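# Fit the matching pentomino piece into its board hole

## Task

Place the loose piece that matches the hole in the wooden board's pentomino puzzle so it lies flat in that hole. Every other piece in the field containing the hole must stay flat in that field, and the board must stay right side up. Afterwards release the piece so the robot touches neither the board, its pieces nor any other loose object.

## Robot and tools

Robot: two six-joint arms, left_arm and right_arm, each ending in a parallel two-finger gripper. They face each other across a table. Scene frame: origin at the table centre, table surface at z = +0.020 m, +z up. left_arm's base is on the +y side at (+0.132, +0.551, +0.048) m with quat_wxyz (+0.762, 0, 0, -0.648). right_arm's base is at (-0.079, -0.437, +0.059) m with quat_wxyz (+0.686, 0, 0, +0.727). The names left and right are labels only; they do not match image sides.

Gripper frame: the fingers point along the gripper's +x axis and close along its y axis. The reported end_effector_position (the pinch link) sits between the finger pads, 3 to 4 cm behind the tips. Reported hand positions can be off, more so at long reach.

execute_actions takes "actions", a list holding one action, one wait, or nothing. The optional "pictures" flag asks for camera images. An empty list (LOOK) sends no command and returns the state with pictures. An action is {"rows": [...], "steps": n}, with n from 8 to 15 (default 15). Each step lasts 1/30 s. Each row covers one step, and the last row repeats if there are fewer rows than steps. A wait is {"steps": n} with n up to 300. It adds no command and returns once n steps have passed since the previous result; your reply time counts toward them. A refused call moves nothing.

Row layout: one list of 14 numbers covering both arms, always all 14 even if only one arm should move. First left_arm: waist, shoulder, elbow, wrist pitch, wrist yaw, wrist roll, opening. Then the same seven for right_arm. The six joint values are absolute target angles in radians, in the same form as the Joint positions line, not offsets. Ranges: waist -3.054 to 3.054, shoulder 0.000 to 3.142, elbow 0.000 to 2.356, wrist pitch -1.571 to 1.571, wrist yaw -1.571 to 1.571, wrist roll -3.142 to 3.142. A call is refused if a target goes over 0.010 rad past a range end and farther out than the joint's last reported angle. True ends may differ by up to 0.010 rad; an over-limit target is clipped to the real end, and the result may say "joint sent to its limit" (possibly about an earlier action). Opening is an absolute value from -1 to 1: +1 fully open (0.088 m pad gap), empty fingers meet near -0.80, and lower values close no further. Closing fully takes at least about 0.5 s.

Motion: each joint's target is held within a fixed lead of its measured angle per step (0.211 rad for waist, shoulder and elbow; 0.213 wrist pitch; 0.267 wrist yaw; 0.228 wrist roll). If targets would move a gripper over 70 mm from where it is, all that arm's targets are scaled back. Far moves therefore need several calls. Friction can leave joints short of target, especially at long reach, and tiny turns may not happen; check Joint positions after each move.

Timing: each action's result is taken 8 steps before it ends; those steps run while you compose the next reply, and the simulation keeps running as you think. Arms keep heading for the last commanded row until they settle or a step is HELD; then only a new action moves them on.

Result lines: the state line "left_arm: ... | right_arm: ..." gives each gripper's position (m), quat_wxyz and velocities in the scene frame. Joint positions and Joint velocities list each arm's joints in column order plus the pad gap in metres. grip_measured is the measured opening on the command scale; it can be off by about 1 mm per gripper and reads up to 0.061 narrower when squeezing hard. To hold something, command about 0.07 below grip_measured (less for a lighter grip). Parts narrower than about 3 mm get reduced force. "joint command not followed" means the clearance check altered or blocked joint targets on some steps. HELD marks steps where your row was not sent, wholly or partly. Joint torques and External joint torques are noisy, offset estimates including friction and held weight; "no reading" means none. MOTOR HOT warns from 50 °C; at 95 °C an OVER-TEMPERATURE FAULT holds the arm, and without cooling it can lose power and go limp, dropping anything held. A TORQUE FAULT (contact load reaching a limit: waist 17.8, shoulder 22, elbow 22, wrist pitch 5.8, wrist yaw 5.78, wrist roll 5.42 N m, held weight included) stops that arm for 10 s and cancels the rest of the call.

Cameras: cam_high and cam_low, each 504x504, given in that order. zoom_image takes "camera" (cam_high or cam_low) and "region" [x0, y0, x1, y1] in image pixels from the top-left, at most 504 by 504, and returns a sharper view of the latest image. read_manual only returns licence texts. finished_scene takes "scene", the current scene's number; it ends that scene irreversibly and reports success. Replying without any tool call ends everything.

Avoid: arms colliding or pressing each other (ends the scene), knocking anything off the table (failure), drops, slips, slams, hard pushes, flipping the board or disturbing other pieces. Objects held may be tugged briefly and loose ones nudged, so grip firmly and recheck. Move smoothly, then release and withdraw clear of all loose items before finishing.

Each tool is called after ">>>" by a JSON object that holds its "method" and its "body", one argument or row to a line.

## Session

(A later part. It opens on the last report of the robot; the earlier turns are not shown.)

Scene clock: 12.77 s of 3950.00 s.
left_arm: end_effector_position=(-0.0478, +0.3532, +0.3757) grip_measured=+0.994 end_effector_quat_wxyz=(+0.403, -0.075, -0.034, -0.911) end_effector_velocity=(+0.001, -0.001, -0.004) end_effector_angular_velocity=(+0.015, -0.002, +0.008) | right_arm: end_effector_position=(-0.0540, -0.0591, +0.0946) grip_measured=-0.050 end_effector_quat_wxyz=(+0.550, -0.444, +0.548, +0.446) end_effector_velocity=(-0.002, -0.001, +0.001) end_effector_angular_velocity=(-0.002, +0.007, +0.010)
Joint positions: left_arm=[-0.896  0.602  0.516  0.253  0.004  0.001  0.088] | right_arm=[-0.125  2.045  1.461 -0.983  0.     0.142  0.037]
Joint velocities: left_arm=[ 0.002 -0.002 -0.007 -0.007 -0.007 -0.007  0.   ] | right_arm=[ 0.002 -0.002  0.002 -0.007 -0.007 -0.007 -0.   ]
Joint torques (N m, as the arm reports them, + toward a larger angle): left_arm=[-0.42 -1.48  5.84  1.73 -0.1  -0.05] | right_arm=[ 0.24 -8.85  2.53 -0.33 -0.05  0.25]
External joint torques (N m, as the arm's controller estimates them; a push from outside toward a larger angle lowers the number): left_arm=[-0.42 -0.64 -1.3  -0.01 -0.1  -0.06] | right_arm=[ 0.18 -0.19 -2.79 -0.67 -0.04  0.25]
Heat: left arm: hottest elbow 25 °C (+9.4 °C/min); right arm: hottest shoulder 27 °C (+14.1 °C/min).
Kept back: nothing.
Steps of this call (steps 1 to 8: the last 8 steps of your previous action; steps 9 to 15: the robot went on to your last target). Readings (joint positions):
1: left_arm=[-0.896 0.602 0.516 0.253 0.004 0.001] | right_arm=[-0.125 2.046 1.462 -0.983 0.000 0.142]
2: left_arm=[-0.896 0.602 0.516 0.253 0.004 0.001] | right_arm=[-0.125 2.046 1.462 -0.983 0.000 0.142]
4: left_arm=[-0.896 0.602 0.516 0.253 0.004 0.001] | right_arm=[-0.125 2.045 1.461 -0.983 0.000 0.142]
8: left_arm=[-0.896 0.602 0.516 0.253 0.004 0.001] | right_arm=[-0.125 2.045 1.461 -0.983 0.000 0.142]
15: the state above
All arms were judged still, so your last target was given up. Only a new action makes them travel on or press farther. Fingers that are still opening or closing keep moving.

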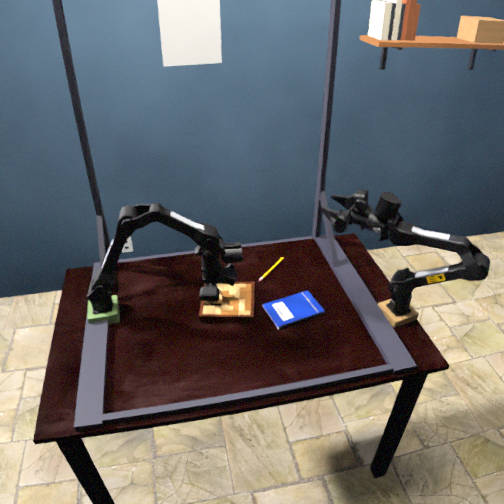

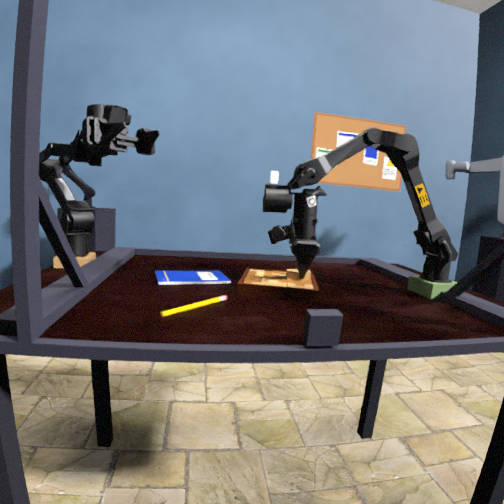

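>>> {"method": "execute_actions", "body": {
  "actions": [
    {"rows":[[-0.9,0.6,0.5,0.252,0,0,1,-0.122,2.072,1.417,-0.94,0,0.148,-0.15]],"steps":15}
  ]
}}

>>> {"method": "execute_actions", "body": {
  "actions": [
    {"steps":15}
  ],
  "pictures": true
}}

>>> {"method": "zoom_image", "body": {
  "camera": "cam_high",
  "region": [170, 250, 280, 330]
}}

>>> {"method": "zoom_image", "body": {
  "camera": "cam_low",
  "region": [220, 210, 340, 300]
}}

Scene clock: 13.47 s of 3950.00 s.
left_arm: end_effector_position=(-0.0478, +0.3532, +0.3757) grip_measured=+0.994 end_effector_quat_wxyz=(+0.403, -0.075, -0.034, -0.911) end_effector_velocity=(+0.001, +0.000, +0.000) end_effector_angular_velocity=(+0.017, +0.015, +0.001) | right_arm: end_effector_position=(-0.0541, -0.0585, +0.0910) grip_measured=-0.050 end_effector_quat_wxyz=(+0.553, -0.441, +0.546, +0.449) end_effector_velocity=(-0.002, -0.006, -0.001) end_effector_angular_velocity=(-0.017, +0.008, +0.025)
Joint positions: left_arm=[-0.896  0.602  0.516  0.253  0.004  0.001  0.088] | right_arm=[-0.125  2.043  1.443 -0.956 -0.001  0.142  0.037]
Joint velocities: left_arm=[-0.002 -0.002  0.002 -0.007 -0.007 -0.022  0.   ] | right_arm=[ 0.002 -0.007 -0.017 -0.007 -0.007 -0.022 -0.   ]
Joint torques (N m, as the arm reports them, + toward a larger angle): left_arm=[-0.42 -1.46  5.87  1.73 -0.1  -0.06] | right_arm=[ 0.17 -4.79  1.57  0.83  0.05  0.26]
External joint torques (N m, as the arm's controller estimates them; a push from outside toward a larger angle lowers the number): left_arm=[-0.42 -0.56 -1.37 -0.03 -0.1  -0.07] | right_arm=[ 0.12  3.8  -3.63  0.5   0.06  0.26]
Heat: left arm: hottest wrist pitch 26 °C (+13.4 °C/min); right arm: hottest shoulder 27 °C (+13.4 °C/min).
Steps of this call (steps 1 to 14: nothing new was sent; steps 15 to 21: the first 7 steps of this action). Readings (joint positions):
15: left_arm=[-0.896 0.602 0.516 0.253 0.004 0.001] | right_arm=[-0.125 2.045 1.455 -0.977 0.000 0.142]
16: left_arm=[-0.896 0.602 0.516 0.253 0.004 0.001] | right_arm=[-0.125 2.045 1.449 -0.971 0.000 0.142]
18: left_arm=[-0.896 0.602 0.516 0.253 0.004 0.001] | right_arm=[-0.125 2.044 1.445 -0.963 -0.000 0.142]
21: the state above

Scene clock: 13.97 s of 3950.00 s.
left_arm: end_effector_position=(-0.0478, +0.3532, +0.3757) grip_measured=+0.994 end_effector_quat_wxyz=(+0.403, -0.075, -0.034, -0.911) end_effector_velocity=(-0.000, +0.002, -0.001) end_effector_angular_velocity=(+0.016, +0.013, -0.013) | right_arm: end_effector_position=(-0.0541, -0.0582, +0.0911) grip_measured=-0.050 end_effector_quat_wxyz=(+0.553, -0.441, +0.546, +0.450) end_effector_velocity=(+0.001, -0.003, +0.001) end_effector_angular_velocity=(-0.007, +0.008, -0.015)
Joint positions: left_arm=[-0.896  0.602  0.516  0.253  0.004  0.001  0.088] | right_arm=[-0.125  2.042  1.443 -0.954 -0.001  0.142  0.037]
Joint velocities: left_arm=[-0.002 -0.007 -0.002 -0.007  0.007 -0.022 -0.   ] | right_arm=[-0.007 -0.007 -0.007 -0.007 -0.007  0.007 -0.   ]
Joint torques (N m, as the arm reports them, + toward a larger angle): left_arm=[-0.42 -1.51  5.87  1.73 -0.1  -0.05] | right_arm=[ 0.3  -4.79  1.66  0.89  0.03  0.26]
External joint torques (N m, as the arm's controller estimates them; a push from outside toward a larger angle lowers the number): left_arm=[-0.4  -0.67 -1.28  0.   -0.11 -0.06] | right_arm=[ 0.36  3.74 -3.53  0.55  0.02  0.26]
Heat: left arm: hottest wrist pitch 26 °C (+12.9 °C/min); right arm: hottest shoulder 27 °C (+12.9 °C/min).
Kept back: nothing.
Steps of this call (steps 1 to 8: the last 8 steps of your previous action; steps 9 to 15: the robot went on to your last target). Readings (joint positions):
1: left_arm=[-0.896 0.602 0.516 0.253 0.004 0.001] | right_arm=[-0.125 2.043 1.443 -0.956 -0.001 0.142]
2: left_arm=[-0.896 0.602 0.516 0.253 0.004 0.001] | right_arm=[-0.125 2.043 1.443 -0.955 -0.001 0.142]
4: left_arm=[-0.896 0.602 0.516 0.253 0.004 0.001] | right_arm=[-0.125 2.043 1.443 -0.955 -0.001 0.142]
8: left_arm=[-0.896 0.602 0.516 0.253 0.004 0.001] | right_arm=[-0.125 2.042 1.443 -0.954 -0.001 0.142]
15: the state above
All arms were judged still, so your last target was given up. Only a new action makes them travel on or press farther. Fingers that are still opening or closing keep moving.

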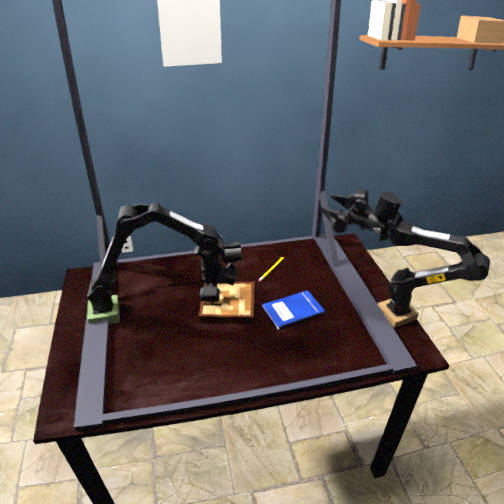

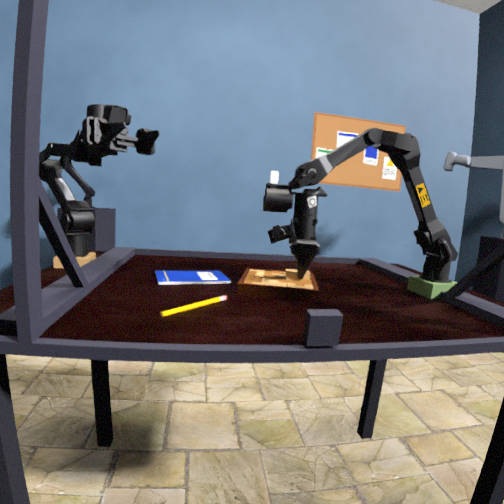

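Region (170, 250, 280, 330) of cam_high's 504x504 image, scaled by 4.582, with more detail than that image has; it fills the top 367 rows of this view, and the rest is white.

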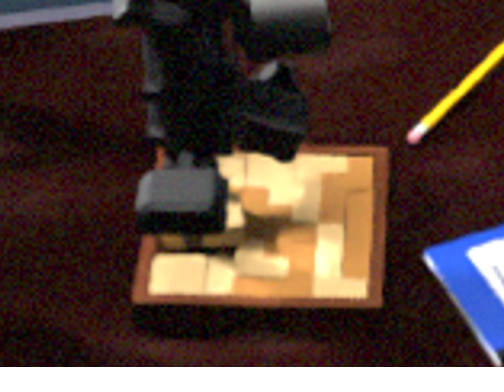

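Region (220, 210, 340, 300) of cam_low's 504x504 image, scaled by 4.200, with more detail than that image has; it fills the top 378 rows of this view, and the rest is white.

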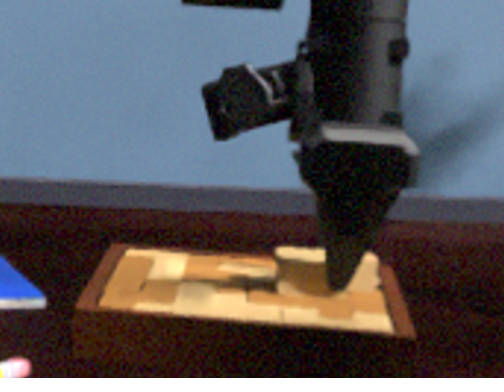

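>>> {"method": "execute_actions", "body": {
  "actions": [
    {"rows":[[-0.9,0.6,0.5,0.252,0,0,1,-0.143,2.055,1.43,-0.955,0,0.13,-0.15]],"steps":15}
  ]
}}

>>> {"method": "execute_actions", "body": {
  "actions": [
    {"steps":10}
  ],
  "pictures": true
}}

>>> {"method": "zoom_image", "body": {
  "camera": "cam_high",
  "region": [170, 250, 280, 330]
}}

>>> {"method": "zoom_image", "body": {
  "camera": "cam_low",
  "region": [220, 210, 340, 300]
}}

Scene clock: 14.77 s of 3950.00 s.
left_arm: end_effector_position=(-0.0478, +0.3532, +0.3757) grip_measured=+0.994 end_effector_quat_wxyz=(+0.403, -0.075, -0.034, -0.911) end_effector_velocity=(+0.001, -0.001, -0.003) end_effector_angular_velocity=(+0.010, -0.014, +0.016) | right_arm: end_effector_position=(-0.0531, -0.0580, +0.0920) grip_measured=-0.050 end_effector_quat_wxyz=(+0.552, -0.437, +0.548, +0.452) end_effector_velocity=(-0.000, -0.000, +0.003) end_effector_angular_velocity=(+0.003, +0.007, +0.020)
Joint positions: left_arm=[-0.896  0.602  0.516  0.253  0.004  0.001  0.088] | right_arm=[-0.131  2.04   1.443 -0.954 -0.012  0.138  0.037]
Joint velocities: left_arm=[-0.007 -0.002  0.002 -0.022 -0.022  0.007 -0.   ] | right_arm=[-0.002 -0.007  0.002 -0.007 -0.007 -0.022  0.   ]
Joint torques (N m, as the arm reports them, + toward a larger angle): left_arm=[-0.42 -1.42  5.89  1.73 -0.1  -0.07] | right_arm=[-0.94 -6.21  2.8  -0.02  0.42 -0.22]
External joint torques (N m, as the arm's controller estimates them; a push from outside toward a larger angle lowers the number): left_arm=[-0.41 -0.66 -1.2   0.02 -0.1  -0.08] | right_arm=[-0.92  2.52 -2.56 -0.38  0.43 -0.22]
Heat: left arm: hottest wrist pitch 26 °C (+12.2 °C/min); right arm: hottest shoulder 27 °C (+12.2 °C/min).
Steps of this call (steps 1 to 17: nothing new was sent; steps 18 to 24: the first 7 steps of this action). Readings (joint positions):
18: left_arm=[-0.896 0.602 0.516 0.253 0.004 0.001] | right_arm=[-0.126 2.040 1.443 -0.954 -0.002 0.142]
19: left_arm=[-0.896 0.602 0.516 0.253 0.004 0.001] | right_arm=[-0.128 2.040 1.443 -0.954 -0.006 0.142]
21: left_arm=[-0.896 0.602 0.516 0.253 0.004 0.001] | right_arm=[-0.131 2.040 1.443 -0.954 -0.011 0.140]
24: the state above

Scene clock: 15.10 s of 3950.00 s.
left_arm: end_effector_position=(-0.0478, +0.3532, +0.3757) grip_measured=+0.994 end_effector_quat_wxyz=(+0.403, -0.075, -0.034, -0.911) end_effector_velocity=(+0.001, -0.000, -0.001) end_effector_angular_velocity=(+0.014, +0.019, +0.001) | right_arm: end_effector_position=(-0.0531, -0.0580, +0.0920) grip_measured=-0.050 end_effector_quat_wxyz=(+0.551, -0.437, +0.548, +0.453) end_effector_velocity=(-0.000, -0.002, +0.000) end_effector_angular_velocity=(-0.007, +0.007, +0.020)
Joint positions: left_arm=[-0.896  0.602  0.516  0.253  0.004  0.001  0.088] | right_arm=[-0.131  2.04   1.443 -0.954 -0.012  0.137  0.037]
Joint velocities: left_arm=[-0.002 -0.002 -0.007  0.007 -0.007 -0.022 -0.   ] | right_arm=[-0.002 -0.002 -0.002 -0.007 -0.007 -0.022 -0.   ]
Joint torques (N m, as the arm reports them, + toward a larger angle): left_arm=[-0.42 -1.42  5.85  1.73 -0.1  -0.05] | right_arm=[-1.15 -6.23  2.71 -0.11  0.38 -0.23]
External joint torques (N m, as the arm's controller estimates them; a push from outside toward a larger angle lowers the number): left_arm=[-0.43 -0.61 -1.28  0.   -0.1  -0.06] | right_arm=[-1.1   2.32 -2.54 -0.48  0.38 -0.23]
Heat: left arm: hottest wrist pitch 26 °C (+11.9 °C/min); right arm: hottest shoulder 27 °C (+11.9 °C/min).
Kept back: nothing.
Steps of this call (steps 1 to 8: the last 8 steps of your previous action; steps 9 to 10: the robot went on to your last target). Readings (joint positions):
1: left_arm=[-0.896 0.602 0.516 0.253 0.004 0.001] | right_arm=[-0.131 2.040 1.443 -0.954 -0.012 0.138]
2: left_arm=[-0.896 0.602 0.516 0.253 0.004 0.001] | right_arm=[-0.131 2.040 1.443 -0.954 -0.012 0.138]
4: left_arm=[-0.896 0.602 0.516 0.253 0.004 0.001] | right_arm=[-0.131 2.040 1.443 -0.954 -0.012 0.138]
8: left_arm=[-0.896 0.602 0.516 0.253 0.004 0.001] | right_arm=[-0.131 2.040 1.443 -0.954 -0.012 0.137]
10: the state above

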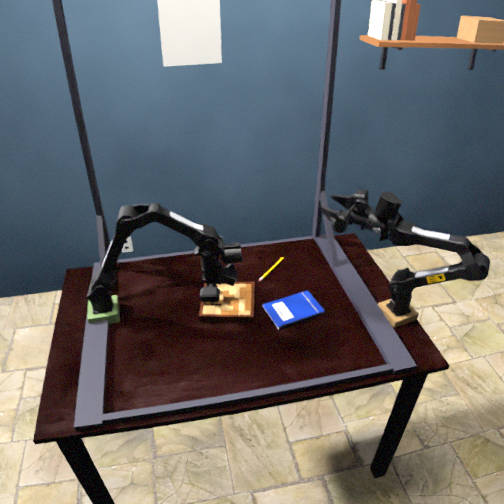

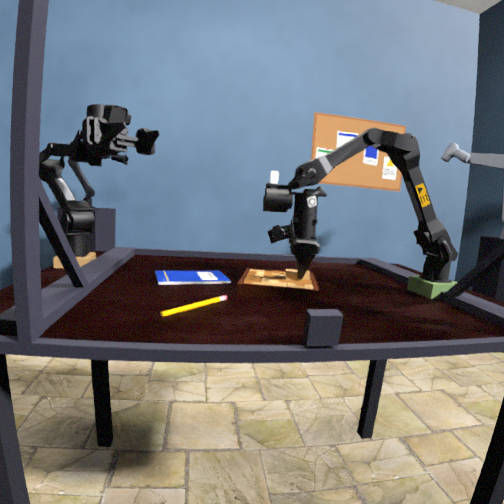

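Region (170, 250, 280, 330) of cam_high's 504x504 image, scaled by 4.582, with more detail than that image has; it fills the top 367 rows of this view, and the rest is white.

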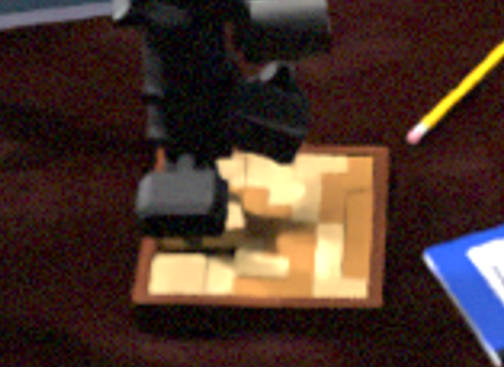

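Region (220, 210, 340, 300) of cam_low's 504x504 image, scaled by 4.200, with more detail than that image has; it fills the top 378 rows of this view, and the rest is white.

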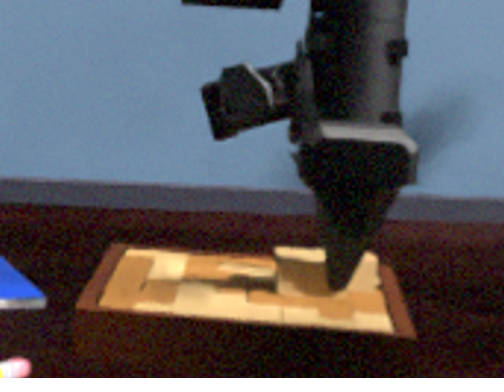

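>>> {"method": "execute_actions", "body": {
  "actions": [
    {"rows":[[-0.9,0.6,0.5,0.252,0,0,1,-0.131,2.04,1.443,-0.954,0,0.138,0.4]],"steps":15}
  ]
}}

>>> {"method": "execute_actions", "body": {
  "actions": [
    {"rows":[[-0.9,0.6,0.5,0.252,0,0,1,-0.131,1.95,1.46,-1.06,0,0.138,0.4]],"steps":15}
  ]
}}

>>> {"method": "execute_actions", "body": {
  "actions": [
    {"rows":[[-0.9,0.6,0.5,0.252,0,0,1,-0.25,1.75,1.4,-1.1,0,0.138,0.4]],"steps":15}
  ]
}}

>>> {"method": "execute_actions", "body": {
  "actions": [
    {"steps":10}
  ],
  "pictures": true
}}

>>> {"method": "zoom_image", "body": {
  "camera": "cam_high",
  "region": [170, 250, 280, 330]
}}

>>> {"method": "zoom_image", "body": {
  "camera": "cam_low",
  "region": [220, 210, 340, 300]
}}

Scene clock: 15.97 s of 3950.00 s.
left_arm: end_effector_position=(-0.0478, +0.3532, +0.3757) grip_measured=+0.994 end_effector_quat_wxyz=(+0.403, -0.075, -0.034, -0.911) end_effector_velocity=(+0.002, -0.002, -0.002) end_effector_angular_velocity=(+0.013, +0.003, +0.018) | right_arm: end_effector_position=(-0.0515, -0.0582, +0.0919) grip_measured=+0.361 end_effector_quat_wxyz=(+0.554, -0.439, +0.546, +0.450) end_effector_velocity=(-0.000, -0.002, +0.000) end_effector_angular_velocity=(-0.007, +0.008, -0.010)
Joint positions: left_arm=[-0.896  0.602  0.516  0.253  0.004  0.001  0.088] | right_arm=[-0.132  2.04   1.443 -0.954 -0.002  0.137  0.057]
Joint velocities: left_arm=[-0.002 -0.002 -0.002 -0.007 -0.022 -0.007  0.   ] | right_arm=[-0.002 -0.002 -0.002 -0.007 -0.007  0.007  0.023]
Joint torques (N m, as the arm reports them, + toward a larger angle): left_arm=[-0.41 -1.47  5.88  1.73 -0.1  -0.04] | right_arm=[ 0.03 -7.81  4.    0.03  0.07  0.04]
External joint torques (N m, as the arm's controller estimates them; a push from outside toward a larger angle lowers the number): left_arm=[-0.4  -0.62 -1.32 -0.02 -0.1  -0.05] | right_arm=[ 0.02  0.71 -1.21 -0.32  0.07  0.04]
Heat: left arm: hottest wrist pitch 26 °C (+11.3 °C/min); right arm: hottest shoulder 27 °C (+11.3 °C/min).
Steps of this call (steps 1 to 15: the robot went on to your last target; steps 16 to 19: nothing new was sent; steps 20 to 26: the first 7 steps of this action). Readings (joint positions):
20: left_arm=[-0.896 0.602 0.516 0.253 0.004 0.001] | right_arm=[-0.131 2.038 1.443 -0.954 -0.009 0.137]
21: left_arm=[-0.896 0.602 0.516 0.253 0.004 0.001] | right_arm=[-0.131 2.038 1.443 -0.954 -0.003 0.137]
23: left_arm=[-0.896 0.602 0.516 0.253 0.004 0.001] | right_arm=[-0.132 2.040 1.443 -0.954 -0.002 0.137]
26: the state above

Scene clock: 16.47 s of 3950.00 s.
left_arm: end_effector_position=(-0.0478, +0.3532, +0.3757) grip_measured=+0.994 end_effector_quat_wxyz=(+0.403, -0.075, -0.034, -0.911) end_effector_velocity=(+0.000, -0.001, -0.000) end_effector_angular_velocity=(+0.004, +0.008, +0.004) | right_arm: end_effector_position=(-0.0525, -0.0718, +0.1218) grip_measured=+0.397 end_effector_quat_wxyz=(+0.552, -0.441, +0.547, +0.448) end_effector_velocity=(-0.000, -0.000, +0.069) end_effector_angular_velocity=(+0.130, -0.002, +0.005)
Joint positions: left_arm=[-0.896  0.602  0.516  0.253  0.004  0.001  0.088] | right_arm=[-0.132  1.961  1.452 -1.05  -0.002  0.137  0.058]
Joint velocities: left_arm=[-0.002  0.002 -0.002  0.007 -0.007 -0.007  0.   ] | right_arm=[-0.002 -0.173  0.037 -0.081 -0.007 -0.007 -0.   ]
Joint torques (N m, as the arm reports them, + toward a larger angle): left_arm=[-0.44 -1.45  5.86  1.74 -0.1  -0.05] | right_arm=[ 0.02 -7.29  4.63 -0.33  0.06  0.  ]
External joint torques (N m, as the arm's controller estimates them; a push from outside toward a larger angle lowers the number): left_arm=[-0.44 -0.61 -1.35 -0.02 -0.1  -0.06] | right_arm=[ 0.   -0.35 -0.11 -0.64  0.06  0.  ]
Heat: left arm: hottest wrist pitch 26 °C (+10.9 °C/min); right arm: hottest shoulder 27 °C (+10.9 °C/min).
Steps of this call (steps 1 to 8: the last 8 steps of your previous action; steps 9 to 15: the first 7 steps of this action). Readings (joint positions):
9: left_arm=[-0.896 0.602 0.516 0.253 0.004 0.001] | right_arm=[-0.132 2.032 1.443 -0.971 -0.002 0.137]
10: left_arm=[-0.896 0.602 0.516 0.253 0.004 0.001] | right_arm=[-0.132 2.021 1.443 -1.008 -0.002 0.137]
12: left_arm=[-0.896 0.602 0.516 0.253 0.004 0.001] | right_arm=[-0.132 1.992 1.444 -1.037 -0.002 0.137]
15: the state above

Scene clock: 16.97 s of 3950.00 s.
left_arm: end_effector_position=(-0.0478, +0.3532, +0.3757) grip_measured=+0.994 end_effector_quat_wxyz=(+0.403, -0.075, -0.034, -0.911) end_effector_velocity=(+0.001, +0.001, +0.001) end_effector_angular_velocity=(+0.004, +0.008, +0.004) | right_arm: end_effector_position=(-0.0102, -0.0959, +0.1807) grip_measured=+0.397 end_effector_quat_wxyz=(+0.611, -0.377, +0.540, +0.440) end_effector_velocity=(+0.018, -0.022, +0.119) end_effector_angular_velocity=(+0.310, -0.056, -0.058)
Joint positions: left_arm=[-0.896  0.602  0.516  0.253  0.004  0.001  0.088] | right_arm=[-0.256  1.753  1.411 -1.094  0.003  0.137  0.058]
Joint velocities: left_arm=[-0.002 -0.007  0.002 -0.007 -0.007 -0.007 -0.   ] | right_arm=[-0.066 -0.369 -0.002 -0.051 -0.007 -0.007  0.   ]
Joint torques (N m, as the arm reports them, + toward a larger angle): left_arm=[-0.43 -1.46  5.89  1.73 -0.09 -0.04] | right_arm=[ 1.36 -3.71  3.59 -0.03 -0.19  0.04]
External joint torques (N m, as the arm's controller estimates them; a push from outside toward a larger angle lowers the number): left_arm=[-0.43 -0.6  -1.29 -0.01 -0.09 -0.05] | right_arm=[ 0.23  0.42 -0.41 -0.52 -0.04  0.06]
Heat: left arm: hottest wrist pitch 26 °C (+10.6 °C/min); right arm: hottest shoulder 27 °C (+10.6 °C/min).
Steps of this call (steps 1 to 8: the last 8 steps of your previous action; steps 9 to 15: the first 7 steps of this action). Readings (joint positions):
9: left_arm=[-0.896 0.602 0.516 0.253 0.004 0.001] | right_arm=[-0.140 1.931 1.444 -1.057 -0.007 0.137]
10: left_arm=[-0.896 0.602 0.516 0.253 0.004 0.001] | right_arm=[-0.162 1.902 1.427 -1.077 -0.008 0.137]
12: left_arm=[-0.896 0.602 0.516 0.253 0.004 0.001] | right_arm=[-0.218 1.827 1.411 -1.096 0.000 0.137]
15: the state above

Scene clock: 17.30 s of 3950.00 s.
left_arm: end_effector_position=(-0.0478, +0.3532, +0.3757) grip_measured=+0.994 end_effector_quat_wxyz=(+0.403, -0.075, -0.034, -0.911) end_effector_velocity=(+0.001, +0.001, +0.002) end_effector_angular_velocity=(-0.013, +0.004, +0.006) | right_arm: end_effector_position=(-0.0121, -0.0971, +0.1818) grip_measured=+0.397 end_effector_quat_wxyz=(+0.609, -0.378, +0.539, +0.442) end_effector_velocity=(-0.000, -0.001, +0.001) end_effector_angular_velocity=(-0.001, +0.007, +0.006)
Joint positions: left_arm=[-0.896  0.602  0.516  0.253  0.004  0.001  0.088] | right_arm=[-0.252  1.747  1.409 -1.098  0.002  0.137  0.058]
Joint velocities: left_arm=[-0.002 -0.007 -0.002  0.007 -0.007  0.007 -0.   ] | right_arm=[-0.002 -0.002  0.002 -0.007 -0.007 -0.007  0.   ]
Joint torques (N m, as the arm reports them, + toward a larger angle): left_arm=[-0.43 -1.47  5.87  1.73 -0.1  -0.04] | right_arm=[ 0.14 -6.14  3.75  0.   -0.12  0.05]
External joint torques (N m, as the arm's controller estimates them; a push from outside toward a larger angle lowers the number): left_arm=[-0.43 -0.6  -1.35 -0.03 -0.1  -0.05] | right_arm=[ 0.15  0.99 -2.07 -0.56 -0.12  0.05]
Heat: left arm: hottest wrist pitch 26 °C (+10.4 °C/min); right arm: hottest shoulder 28 °C (+13.9 °C/min).
Kept back: nothing.
Steps of this call (steps 1 to 8: the last 8 steps of your previous action; steps 9 to 10: the robot went on to your last target). Readings (joint positions):
1: left_arm=[-0.896 0.602 0.516 0.253 0.004 0.001] | right_arm=[-0.256 1.745 1.411 -1.095 0.003 0.137]
2: left_arm=[-0.896 0.602 0.516 0.253 0.004 0.001] | right_arm=[-0.255 1.745 1.411 -1.096 0.003 0.137]
4: left_arm=[-0.896 0.602 0.516 0.253 0.004 0.001] | right_arm=[-0.252 1.747 1.409 -1.098 0.002 0.137]
8: left_arm=[-0.896 0.602 0.516 0.253 0.004 0.001] | right_arm=[-0.252 1.747 1.409 -1.098 0.002 0.137]
10: the state above

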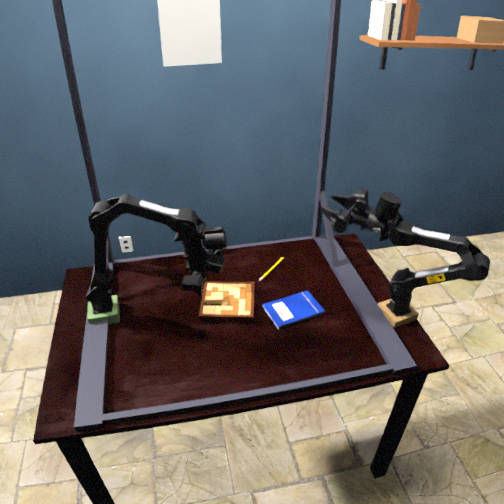

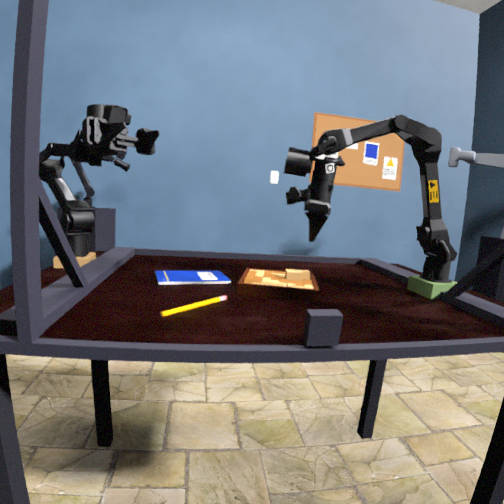

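Region (170, 250, 280, 330) of cam_high's 504x504 image, scaled by 4.582, with more detail than that image has; it fills the top 367 rows of this view, and the rest is white.

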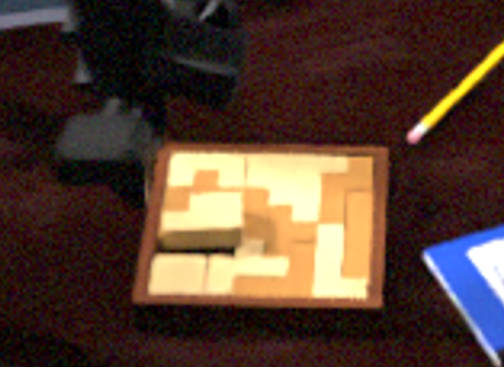

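Region (220, 210, 340, 300) of cam_low's 504x504 image, scaled by 4.200, with more detail than that image has; it fills the top 378 rows of this view, and the rest is white.

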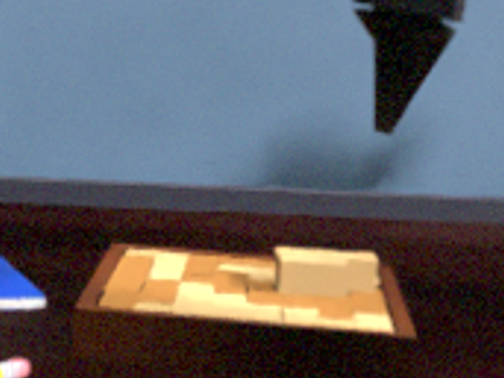

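>>> {"method": "execute_actions", "body": {
  "actions": [
    {"rows":[[-0.9,0.6,0.5,0.252,0,0,1,-0.131,1.96,1.452,-1.05,0,0.138,0.5]],"steps":15}
  ]
}}

>>> {"method": "execute_actions", "body": {
  "actions": [
    {"rows":[[-0.9,0.6,0.5,0.252,0,0,1,-0.131,2.048,1.435,-0.95,0,0.138,0.5]],"steps":15}
  ]
}}

>>> {"method": "execute_actions", "body": {
  "actions": [
    {"rows":[[-0.9,0.6,0.5,0.252,0,0,1,-0.131,2.048,1.435,-0.95,0,0.138,-0.15]],"steps":15}
  ]
}}

>>> {"method": "execute_actions", "body": {
  "actions": [
    {"rows":[[-0.9,0.6,0.5,0.252,0,0,1,-0.131,2.02,1.435,-0.97,0,0.138,-0.15]],"steps":15}
  ]
}}

>>> {"method": "execute_actions", "body": {
  "actions": [
    {"rows":[[-0.9,0.6,0.5,0.252,0,0,1,-0.152,2.02,1.43,-0.97,0,0.12,-0.15]],"steps":15}
  ]
}}

>>> {"method": "execute_actions", "body": {
  "actions": [
    {"steps":10}
  ],
  "pictures": true
}}

>>> {"method": "zoom_image", "body": {
  "camera": "cam_high",
  "region": [170, 250, 280, 330]
}}

Scene clock: 18.27 s of 3950.00 s.
left_arm: end_effector_position=(-0.0478, +0.3532, +0.3757) grip_measured=+0.994 end_effector_quat_wxyz=(+0.403, -0.075, -0.034, -0.911) end_effector_velocity=(-0.001, +0.001, -0.002) end_effector_angular_velocity=(+0.011, +0.001, -0.001) | right_arm: end_effector_position=(-0.0549, -0.0747, +0.1207) grip_measured=+0.490 end_effector_quat_wxyz=(+0.548, -0.446, +0.549, +0.447) end_effector_velocity=(-0.041, -0.012, -0.099) end_effector_angular_velocity=(-0.295, +0.013, +0.122)
Joint positions: left_arm=[-0.896  0.602  0.516  0.253  0.004  0.001  0.088] | right_arm=[-0.126  1.96   1.446 -1.056 -0.002  0.137  0.063]
Joint velocities: left_arm=[-0.007 -0.002 -0.002 -0.007 -0.007 -0.007 -0.   ] | right_arm=[ 0.115  0.286 -0.002 -0.007  0.007 -0.007  0.004]
Joint torques (N m, as the arm reports them, + toward a larger angle): left_arm=[-0.4  -1.46  5.9   1.74 -0.1  -0.06] | right_arm=[-1.28 -9.54  4.61  0.19  0.04  0.05]
External joint torques (N m, as the arm's controller estimates them; a push from outside toward a larger angle lowers the number): left_arm=[-0.38 -0.61 -1.3  -0.02 -0.1  -0.07] | right_arm=[ 0.21  1.74 -2.62 -0.32 -0.11  0.03]
Heat: left arm: hottest wrist pitch 26 °C (+9.9 °C/min); right arm: hottest shoulder 28 °C (+13.1 °C/min).
Steps of this call (steps 1 to 15: the robot went on to your last target; steps 16 to 22: nothing new was sent; steps 23 to 29: the first 7 steps of this action). Readings (joint positions):
23: left_arm=[-0.896 0.602 0.516 0.253 0.004 0.001] | right_arm=[-0.242 1.776 1.415 -1.099 0.008 0.137]
24: left_arm=[-0.896 0.602 0.516 0.253 0.004 0.001] | right_arm=[-0.220 1.810 1.433 -1.080 0.009 0.137]
26: left_arm=[-0.896 0.602 0.516 0.253 0.004 0.001] | right_arm=[-0.166 1.891 1.451 -1.050 0.001 0.137]
29: the state above

Scene clock: 18.77 s of 3950.00 s.
left_arm: end_effector_position=(-0.0478, +0.3532, +0.3757) grip_measured=+0.994 end_effector_quat_wxyz=(+0.403, -0.075, -0.034, -0.911) end_effector_velocity=(-0.001, +0.001, -0.002) end_effector_angular_velocity=(-0.000, -0.011, -0.008) | right_arm: end_effector_position=(-0.0528, -0.0602, +0.0910) grip_measured=+0.497 end_effector_quat_wxyz=(+0.551, -0.442, +0.547, +0.448) end_effector_velocity=(-0.001, -0.014, -0.052) end_effector_angular_velocity=(-0.143, +0.017, +0.005)
Joint positions: left_arm=[-0.896  0.602  0.516  0.253  0.004  0.001  0.088] | right_arm=[-0.129  2.041  1.441 -0.961 -0.002  0.137  0.063]
Joint velocities: left_arm=[-0.002 -0.002 -0.002 -0.007  0.007  0.007  0.   ] | right_arm=[-0.002  0.129 -0.022  0.007 -0.007 -0.007 -0.   ]
Joint torques (N m, as the arm reports them, + toward a larger angle): left_arm=[-0.4  -1.45  5.88  1.73 -0.09 -0.05] | right_arm=[-0.33 -8.18  3.69  0.24  0.07  0.05]
External joint torques (N m, as the arm's controller estimates them; a push from outside toward a larger angle lowers the number): left_arm=[-0.39 -0.59 -1.31 -0.01 -0.1  -0.06] | right_arm=[-0.32  1.79 -2.19 -0.13  0.07  0.05]
Heat: left arm: hottest wrist pitch 26 °C (+9.6 °C/min); right arm: hottest shoulder 28 °C (+12.8 °C/min).
Steps of this call (steps 1 to 8: the last 8 steps of your previous action; steps 9 to 15: the first 7 steps of this action). Readings (joint positions):
9: left_arm=[-0.896 0.602 0.516 0.253 0.004 0.001] | right_arm=[-0.129 1.972 1.446 -1.035 -0.002 0.137]
10: left_arm=[-0.896 0.602 0.516 0.253 0.004 0.001] | right_arm=[-0.129 1.982 1.446 -0.997 -0.002 0.137]
12: left_arm=[-0.896 0.602 0.516 0.253 0.004 0.001] | right_arm=[-0.129 2.011 1.447 -0.972 -0.002 0.137]
15: the state above

Scene clock: 19.27 s of 3950.00 s.
left_arm: end_effector_position=(-0.0478, +0.3532, +0.3757) grip_measured=+0.994 end_effector_quat_wxyz=(+0.403, -0.075, -0.034, -0.911) end_effector_velocity=(+0.001, -0.001, -0.002) end_effector_angular_velocity=(+0.011, +0.001, +0.008) | right_arm: end_effector_position=(-0.0526, -0.0585, +0.0905) grip_measured=-0.053 end_effector_quat_wxyz=(+0.553, -0.441, +0.546, +0.450) end_effector_velocity=(+0.002, -0.002, +0.002) end_effector_angular_velocity=(-0.002, +0.007, +0.000)
Joint positions: left_arm=[-0.896  0.602  0.516  0.253  0.004  0.001  0.088] | right_arm=[-0.129  2.043  1.441 -0.952 -0.002  0.137  0.036]
Joint velocities: left_arm=[ 0.002 -0.002 -0.002 -0.007 -0.007 -0.007 -0.   ] | right_arm=[-0.007 -0.007 -0.002 -0.007 -0.007 -0.007  0.005]
Joint torques (N m, as the arm reports them, + toward a larger angle): left_arm=[-0.47 -1.46  5.91  1.72 -0.1  -0.04] | right_arm=[-0.07 -7.09  3.45  0.13  0.03  0.02]
External joint torques (N m, as the arm's controller estimates them; a push from outside toward a larger angle lowers the number): left_arm=[-0.48 -0.62 -1.25 -0.01 -0.1  -0.05] | right_arm=[-0.01  1.54 -1.82 -0.23  0.03  0.02]
Heat: left arm: hottest wrist pitch 27 °C (+12.5 °C/min); right arm: hottest shoulder 28 °C (+12.5 °C/min).
Steps of this call (steps 1 to 8: the last 8 steps of your previous action; steps 9 to 15: the first 7 steps of this action). Readings (joint positions):
9: left_arm=[-0.896 0.602 0.516 0.253 0.004 0.001] | right_arm=[-0.129 2.043 1.441 -0.952 -0.002 0.137]
10: left_arm=[-0.896 0.602 0.516 0.253 0.004 0.001] | right_arm=[-0.129 2.043 1.441 -0.952 -0.002 0.137]
12: left_arm=[-0.896 0.602 0.516 0.253 0.004 0.001] | right_arm=[-0.129 2.043 1.441 -0.952 -0.002 0.137]
15: the state above

Scene clock: 19.77 s of 3950.00 s.
left_arm: end_effector_position=(-0.0478, +0.3532, +0.3757) grip_measured=+0.994 end_effector_quat_wxyz=(+0.403, -0.075, -0.034, -0.911) end_effector_velocity=(+0.001, +0.001, -0.001) end_effector_angular_velocity=(+0.017, +0.015, +0.001) | right_arm: end_effector_position=(-0.0528, -0.0612, +0.0920) grip_measured=-0.051 end_effector_quat_wxyz=(+0.550, -0.443, +0.548, +0.448) end_effector_velocity=(-0.000, -0.001, +0.006) end_effector_angular_velocity=(+0.008, +0.007, -0.010)
Joint positions: left_arm=[-0.896  0.602  0.516  0.253  0.004  0.001  0.088] | right_arm=[-0.129  2.039  1.441 -0.966 -0.002  0.137  0.036]
Joint velocities: left_arm=[-0.002 -0.007 -0.002 -0.007 -0.007 -0.022  0.   ] | right_arm=[-0.002 -0.017 -0.002 -0.007 -0.007  0.007  0.   ]
Joint torques (N m, as the arm reports them, + toward a larger angle): left_arm=[-0.45 -1.46  5.91  1.74 -0.1  -0.05] | right_arm=[-0.23 -9.54  3.42 -0.19  0.03  0.05]
External joint torques (N m, as the arm's controller estimates them; a push from outside toward a larger angle lowers the number): left_arm=[-0.46 -0.6  -1.27 -0.01 -0.1  -0.06] | right_arm=[-0.23 -0.92 -1.89 -0.56  0.03  0.05]
Heat: left arm: hottest wrist pitch 27 °C (+12.1 °C/min); right arm: hottest shoulder 28 °C (+12.1 °C/min).
Steps of this call (steps 1 to 8: the last 8 steps of your previous action; steps 9 to 15: the first 7 steps of this action). Readings (joint positions):
9: left_arm=[-0.896 0.602 0.516 0.253 0.004 0.001] | right_arm=[-0.129 2.042 1.441 -0.952 -0.002 0.137]
10: left_arm=[-0.896 0.602 0.516 0.253 0.004 0.001] | right_arm=[-0.129 2.041 1.441 -0.956 -0.002 0.137]
12: left_arm=[-0.896 0.602 0.516 0.253 0.004 0.001] | right_arm=[-0.129 2.040 1.441 -0.963 -0.002 0.137]
15: the state above

Scene clock: 20.27 s of 3950.00 s.
left_arm: end_effector_position=(-0.0478, +0.3532, +0.3757) grip_measured=+0.994 end_effector_quat_wxyz=(+0.403, -0.075, -0.034, -0.911) end_effector_velocity=(+0.003, -0.001, -0.001) end_effector_angular_velocity=(-0.001, -0.004, +0.020) | right_arm: end_effector_position=(-0.0446, -0.0620, +0.0922) grip_measured=-0.051 end_effector_quat_wxyz=(+0.553, -0.440, +0.551, +0.444) end_effector_velocity=(+0.011, -0.004, -0.001) end_effector_angular_velocity=(-0.011, +0.008, -0.010)
Joint positions: left_arm=[-0.896  0.602  0.516  0.253  0.004  0.001  0.088] | right_arm=[-0.151  2.038  1.441 -0.967 -0.002  0.128  0.036]
Joint velocities: left_arm=[-0.002 -0.007 -0.002 -0.007 -0.022  0.007 -0.   ] | right_arm=[-0.032  0.002 -0.002 -0.007 -0.007 -0.022 -0.   ]
Joint torques (N m, as the arm reports them, + toward a larger angle): left_arm=[-0.41 -1.44  5.87  1.73 -0.1  -0.05] | right_arm=[ 0.03 -9.32  2.93 -0.23 -0.04 -0.22]
External joint torques (N m, as the arm's controller estimates them; a push from outside toward a larger angle lowers the number): left_arm=[-0.43 -0.56 -1.33 -0.03 -0.09 -0.06] | right_arm=[-0.17 -0.77 -2.33 -0.58 -0.02 -0.21]
Heat: left arm: hottest wrist pitch 27 °C (+11.8 °C/min); right arm: hottest shoulder 28 °C (+11.8 °C/min).
Steps of this call (steps 1 to 8: the last 8 steps of your previous action; steps 9 to 15: the first 7 steps of this action). Readings (joint positions):
9: left_arm=[-0.896 0.602 0.516 0.253 0.004 0.001] | right_arm=[-0.130 2.038 1.441 -0.967 -0.002 0.137]
10: left_arm=[-0.896 0.602 0.516 0.253 0.004 0.001] | right_arm=[-0.134 2.038 1.441 -0.967 -0.002 0.135]
12: left_arm=[-0.896 0.602 0.516 0.253 0.004 0.001] | right_arm=[-0.143 2.038 1.441 -0.967 -0.002 0.130]
15: the state above

Scene clock: 20.60 s of 3950.00 s.
left_arm: end_effector_position=(-0.0478, +0.3532, +0.3757) grip_measured=+0.994 end_effector_quat_wxyz=(+0.403, -0.075, -0.034, -0.911) end_effector_velocity=(+0.001, +0.001, -0.001) end_effector_angular_velocity=(+0.007, +0.005, +0.004) | right_arm: end_effector_position=(-0.0445, -0.0620, +0.0922) grip_measured=-0.051 end_effector_quat_wxyz=(+0.553, -0.440, +0.551, +0.444) end_effector_velocity=(-0.000, -0.001, +0.001) end_effector_angular_velocity=(-0.002, +0.007, +0.005)
Joint positions: left_arm=[-0.896  0.602  0.516  0.253  0.004  0.001  0.088] | right_arm=[-0.151  2.038  1.441 -0.967 -0.002  0.127  0.036]
Joint velocities: left_arm=[-0.002 -0.007 -0.002 -0.007 -0.007 -0.007  0.   ] | right_arm=[-0.002 -0.002  0.002 -0.007 -0.007 -0.007  0.   ]
Joint torques (N m, as the arm reports them, + toward a larger angle): left_arm=[-0.39 -1.46  5.9   1.73 -0.1  -0.05] | right_arm=[-0.26 -9.63  3.21 -0.25  0.05 -0.23]
External joint torques (N m, as the arm's controller estimates them; a push from outside toward a larger angle lowers the number): left_arm=[-0.39 -0.59 -1.31 -0.03 -0.1  -0.06] | right_arm=[-0.31 -1.09 -2.06 -0.6   0.06 -0.23]
Heat: left arm: hottest wrist pitch 27 °C (+11.7 °C/min); right arm: hottest shoulder 28 °C (+11.7 °C/min).
Kept back: nothing.
Steps of this call (steps 1 to 8: the last 8 steps of your previous action; steps 9 to 10: the robot went on to your last target). Readings (joint positions):
1: left_arm=[-0.896 0.602 0.516 0.253 0.004 0.001] | right_arm=[-0.151 2.038 1.441 -0.967 -0.002 0.128]
2: left_arm=[-0.896 0.602 0.516 0.253 0.004 0.001] | right_arm=[-0.151 2.038 1.441 -0.967 -0.002 0.127]
4: left_arm=[-0.896 0.602 0.516 0.253 0.004 0.001] | right_arm=[-0.151 2.038 1.441 -0.967 -0.002 0.127]
8: left_arm=[-0.896 0.602 0.516 0.253 0.004 0.001] | right_arm=[-0.151 2.038 1.441 -0.967 -0.002 0.127]
10: the state above

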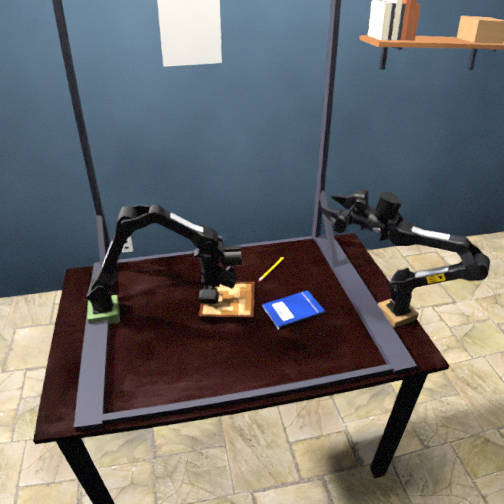

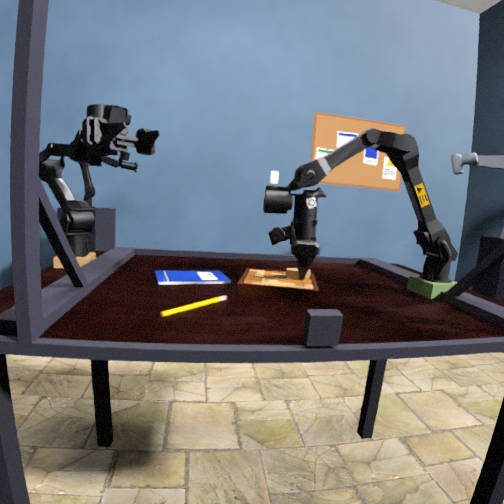

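Region (170, 250, 280, 330) of cam_high's 504x504 image, scaled by 4.582, with more detail than that image has; it fills the top 367 rows of this view, and the rest is white.

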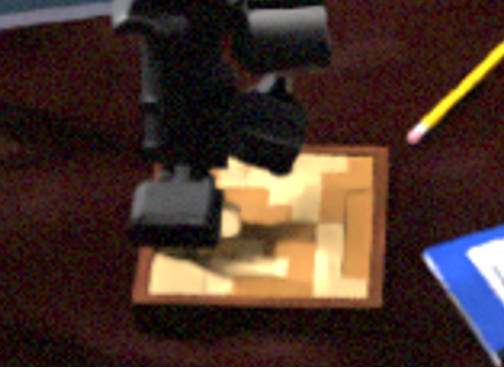

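>>> {"method": "execute_actions", "body": {
  "actions": [
    {"rows":[[-0.9,0.6,0.5,0.252,0,0,1,-0.151,2.038,1.441,-0.967,0,0.127,0.5]],"steps":15}
  ]
}}

>>> {"method": "execute_actions", "body": {
  "actions": [
    {"rows":[[-0.9,0.6,0.5,0.252,0,0,1,-0.151,1.95,1.46,-1.06,0,0.127,0.5]],"steps":15}
  ]
}}

>>> {"method": "execute_actions", "body": {
  "actions": [
    {"rows":[[-0.9,0.6,0.5,0.252,0,0,1,-0.25,1.75,1.4,-1.1,0,0.127,0.5]],"steps":15}
  ]
}}

>>> {"method": "execute_actions", "body": {
  "actions": [
    {"steps":10}
  ],
  "pictures": true
}}

>>> {"method": "zoom_image", "body": {
  "camera": "cam_high",
  "region": [170, 250, 280, 330]
}}

>>> {"method": "zoom_image", "body": {
  "camera": "cam_low",
  "region": [220, 210, 340, 300]
}}

Scene clock: 21.33 s of 3950.00 s.
left_arm: end_effector_position=(-0.0478, +0.3532, +0.3757) grip_measured=+0.994 end_effector_quat_wxyz=(+0.403, -0.075, -0.034, -0.911) end_effector_velocity=(+0.003, -0.001, +0.003) end_effector_angular_velocity=(-0.002, +0.016, +0.018) | right_arm: end_effector_position=(-0.0445, -0.0620, +0.0922) grip_measured=+0.453 end_effector_quat_wxyz=(+0.553, -0.440, +0.551, +0.444) end_effector_velocity=(-0.000, -0.002, +0.002) end_effector_angular_velocity=(-0.002, +0.008, -0.010)
Joint positions: left_arm=[-0.896  0.602  0.516  0.253  0.004  0.001  0.088] | right_arm=[-0.151  2.038  1.441 -0.967 -0.002  0.127  0.061]
Joint velocities: left_arm=[-0.002 -0.002  0.002  0.007 -0.022 -0.007  0.   ] | right_arm=[-0.002 -0.007 -0.002 -0.007 -0.007  0.007  0.029]
Joint torques (N m, as the arm reports them, + toward a larger angle): left_arm=[-0.41 -1.47  5.9   1.73 -0.1  -0.05] | right_arm=[ 0.02 -7.71  4.02 -0.07  0.08  0.02]
External joint torques (N m, as the arm's controller estimates them; a push from outside toward a larger angle lowers the number): left_arm=[-0.42 -0.6  -1.34 -0.03 -0.1  -0.06] | right_arm=[ 0.09  0.86 -1.23 -0.39  0.08  0.02]
Heat: left arm: hottest wrist pitch 27 °C (+11.2 °C/min); right arm: hottest shoulder 28 °C (+11.2 °C/min).
Steps of this call (steps 1 to 15: the robot went on to your last target; steps 16 to 22: the first 7 steps of this action). Readings (joint positions):
16: left_arm=[-0.896 0.602 0.516 0.253 0.004 0.001] | right_arm=[-0.151 2.038 1.441 -0.967 -0.002 0.127]
17: left_arm=[-0.896 0.602 0.516 0.253 0.004 0.001] | right_arm=[-0.151 2.038 1.441 -0.967 -0.002 0.127]
19: left_arm=[-0.896 0.602 0.516 0.253 0.004 0.001] | right_arm=[-0.151 2.038 1.441 -0.967 -0.002 0.127]
22: the state above

Scene clock: 21.83 s of 3950.00 s.
left_arm: end_effector_position=(-0.0478, +0.3532, +0.3757) grip_measured=+0.994 end_effector_quat_wxyz=(+0.403, -0.075, -0.034, -0.911) end_effector_velocity=(-0.001, +0.001, -0.002) end_effector_angular_velocity=(+0.011, +0.001, -0.001) | right_arm: end_effector_position=(-0.0455, -0.0729, +0.1214) grip_measured=+0.497 end_effector_quat_wxyz=(+0.554, -0.439, +0.550, +0.445) end_effector_velocity=(-0.000, +0.001, +0.070) end_effector_angular_velocity=(+0.134, -0.005, +0.020)
Joint positions: left_arm=[-0.896  0.602  0.516  0.253  0.004  0.001  0.088] | right_arm=[-0.151  1.962  1.451 -1.051 -0.002  0.127  0.063]
Joint velocities: left_arm=[-0.007 -0.002 -0.002 -0.007 -0.007 -0.007 -0.   ] | right_arm=[-0.002 -0.173  0.042 -0.081 -0.007 -0.022 -0.   ]
Joint torques (N m, as the arm reports them, + toward a larger angle): left_arm=[-0.42 -1.49  5.88  1.73 -0.09 -0.05] | right_arm=[-0.17 -7.45  4.68 -0.3   0.02  0.02]
External joint torques (N m, as the arm's controller estimates them; a push from outside toward a larger angle lowers the number): left_arm=[-0.42 -0.68 -1.25  0.   -0.09 -0.06] | right_arm=[-0.18 -0.59  0.07 -0.58  0.02  0.02]
Heat: left arm: hottest wrist pitch 27 °C (+11.0 °C/min); right arm: hottest shoulder 28 °C (+11.0 °C/min).
Steps of this call (steps 1 to 8: the last 8 steps of your previous action; steps 9 to 15: the first 7 steps of this action). Readings (joint positions):
9: left_arm=[-0.896 0.602 0.516 0.253 0.004 0.001] | right_arm=[-0.151 2.029 1.442 -0.982 -0.002 0.127]
10: left_arm=[-0.896 0.602 0.516 0.253 0.004 0.001] | right_arm=[-0.151 2.020 1.442 -1.014 -0.002 0.127]
12: left_arm=[-0.896 0.602 0.516 0.253 0.004 0.001] | right_arm=[-0.151 1.992 1.442 -1.039 -0.002 0.127]
15: the state above

Scene clock: 22.33 s of 3950.00 s.
left_arm: end_effector_position=(-0.0478, +0.3532, +0.3757) grip_measured=+0.994 end_effector_quat_wxyz=(+0.403, -0.075, -0.034, -0.911) end_effector_velocity=(+0.001, -0.003, -0.006) end_effector_angular_velocity=(+0.030, +0.007, +0.016) | right_arm: end_effector_position=(-0.0108, -0.0959, +0.1810) grip_measured=+0.497 end_effector_quat_wxyz=(+0.608, -0.380, +0.537, +0.444) end_effector_velocity=(+0.012, -0.018, +0.114) end_effector_angular_velocity=(+0.311, -0.054, -0.053)
Joint positions: left_arm=[-0.896  0.602  0.516  0.253  0.004  0.001  0.088] | right_arm=[-0.255  1.751  1.411 -1.094  0.002  0.127  0.063]
Joint velocities: left_arm=[-0.002  0.002 -0.007 -0.007 -0.022 -0.022 -0.001] | right_arm=[-0.046 -0.354 -0.002 -0.037 -0.007  0.007  0.   ]
Joint torques (N m, as the arm reports them, + toward a larger angle): left_arm=[-0.4  -1.45  5.89  1.73 -0.09 -0.05] | right_arm=[ 0.75 -4.11  3.67 -0.04 -0.13  0.09]
External joint torques (N m, as the arm's controller estimates them; a push from outside toward a larger angle lowers the number): left_arm=[-0.4  -0.64 -1.25 -0.01 -0.09 -0.06] | right_arm=[-0.19  0.07 -0.35 -0.54 -0.01  0.11]
Heat: left arm: hottest wrist pitch 27 °C (+10.7 °C/min); right arm: hottest shoulder 29 °C (+13.4 °C/min).
Steps of this call (steps 1 to 8: the last 8 steps of your previous action; steps 9 to 15: the first 7 steps of this action). Readings (joint positions):
9: left_arm=[-0.896 0.602 0.516 0.253 0.004 0.001] | right_arm=[-0.159 1.930 1.443 -1.057 -0.006 0.127]
10: left_arm=[-0.896 0.602 0.516 0.253 0.004 0.001] | right_arm=[-0.177 1.900 1.425 -1.079 -0.007 0.127]
12: left_arm=[-0.896 0.602 0.516 0.253 0.004 0.001] | right_arm=[-0.224 1.825 1.410 -1.096 -0.000 0.127]
15: the state above

Scene clock: 22.67 s of 3950.00 s.
left_arm: end_effector_position=(-0.0478, +0.3532, +0.3757) grip_measured=+0.994 end_effector_quat_wxyz=(+0.403, -0.075, -0.034, -0.911) end_effector_velocity=(+0.000, -0.000, -0.004) end_effector_angular_velocity=(+0.015, -0.002, +0.004) | right_arm: end_effector_position=(-0.0119, -0.0971, +0.1817) grip_measured=+0.497 end_effector_quat_wxyz=(+0.607, -0.381, +0.537, +0.444) end_effector_velocity=(+0.003, -0.002, -0.000) end_effector_angular_velocity=(-0.009, -0.007, -0.001)
Joint positions: left_arm=[-0.896  0.602  0.516  0.253  0.004  0.001  0.088] | right_arm=[-0.252  1.747  1.409 -1.098  0.002  0.127  0.063]
Joint velocities: left_arm=[-0.002 -0.002 -0.007 -0.007 -0.007 -0.007  0.   ] | right_arm=[-0.007  0.002  0.002 -0.007  0.007 -0.007 -0.   ]
Joint torques (N m, as the arm reports them, + toward a larger angle): left_arm=[-0.39 -1.44  5.9   1.73 -0.1  -0.05] | right_arm=[ 0.23 -5.95  3.69  0.02 -0.13  0.05]
External joint torques (N m, as the arm's controller estimates them; a push from outside toward a larger angle lowers the number): left_arm=[-0.39 -0.62 -1.22  0.   -0.1  -0.06] | right_arm=[ 0.32  1.06 -2.05 -0.53 -0.14  0.04]
Heat: left arm: hottest wrist pitch 27 °C (+10.6 °C/min); right arm: hottest shoulder 29 °C (+13.2 °C/min).
Kept back: nothing.
Steps of this call (steps 1 to 8: the last 8 steps of your previous action; steps 9 to 10: the robot went on to your last target). Readings (joint positions):
1: left_arm=[-0.896 0.602 0.516 0.253 0.004 0.001] | right_arm=[-0.255 1.745 1.411 -1.095 0.002 0.127]
2: left_arm=[-0.896 0.602 0.516 0.253 0.004 0.001] | right_arm=[-0.254 1.744 1.411 -1.096 0.002 0.127]
4: left_arm=[-0.896 0.602 0.516 0.253 0.004 0.001] | right_arm=[-0.252 1.747 1.409 -1.097 0.002 0.127]
8: left_arm=[-0.896 0.602 0.516 0.253 0.004 0.001] | right_arm=[-0.252 1.747 1.409 -1.098 0.002 0.127]
10: the state above

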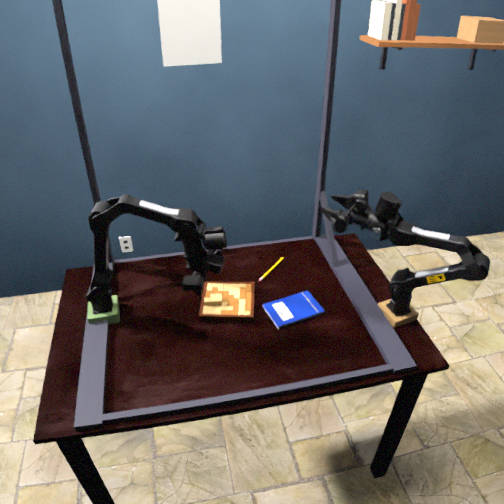

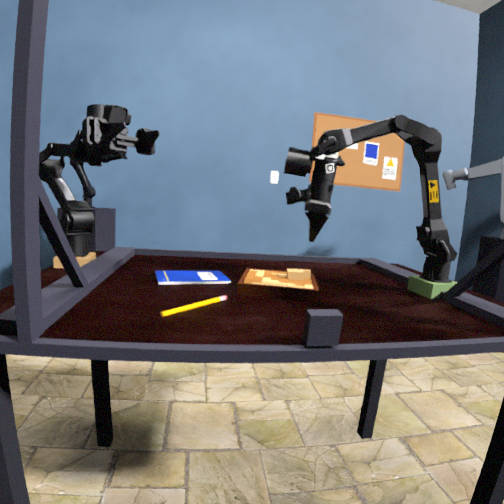

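Region (170, 250, 280, 330) of cam_high's 504x504 image, scaled by 4.582, with more detail than that image has; it fills the top 367 rows of this view, and the rest is white.

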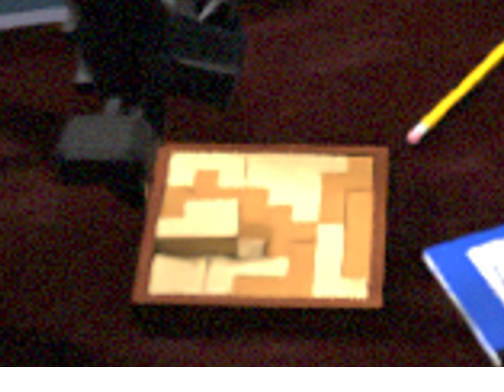

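Region (220, 210, 340, 300) of cam_low's 504x504 image, scaled by 4.200, with more detail than that image has; it fills the top 378 rows of this view, and the rest is white.

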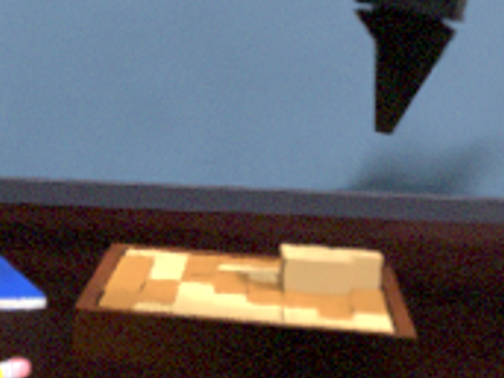

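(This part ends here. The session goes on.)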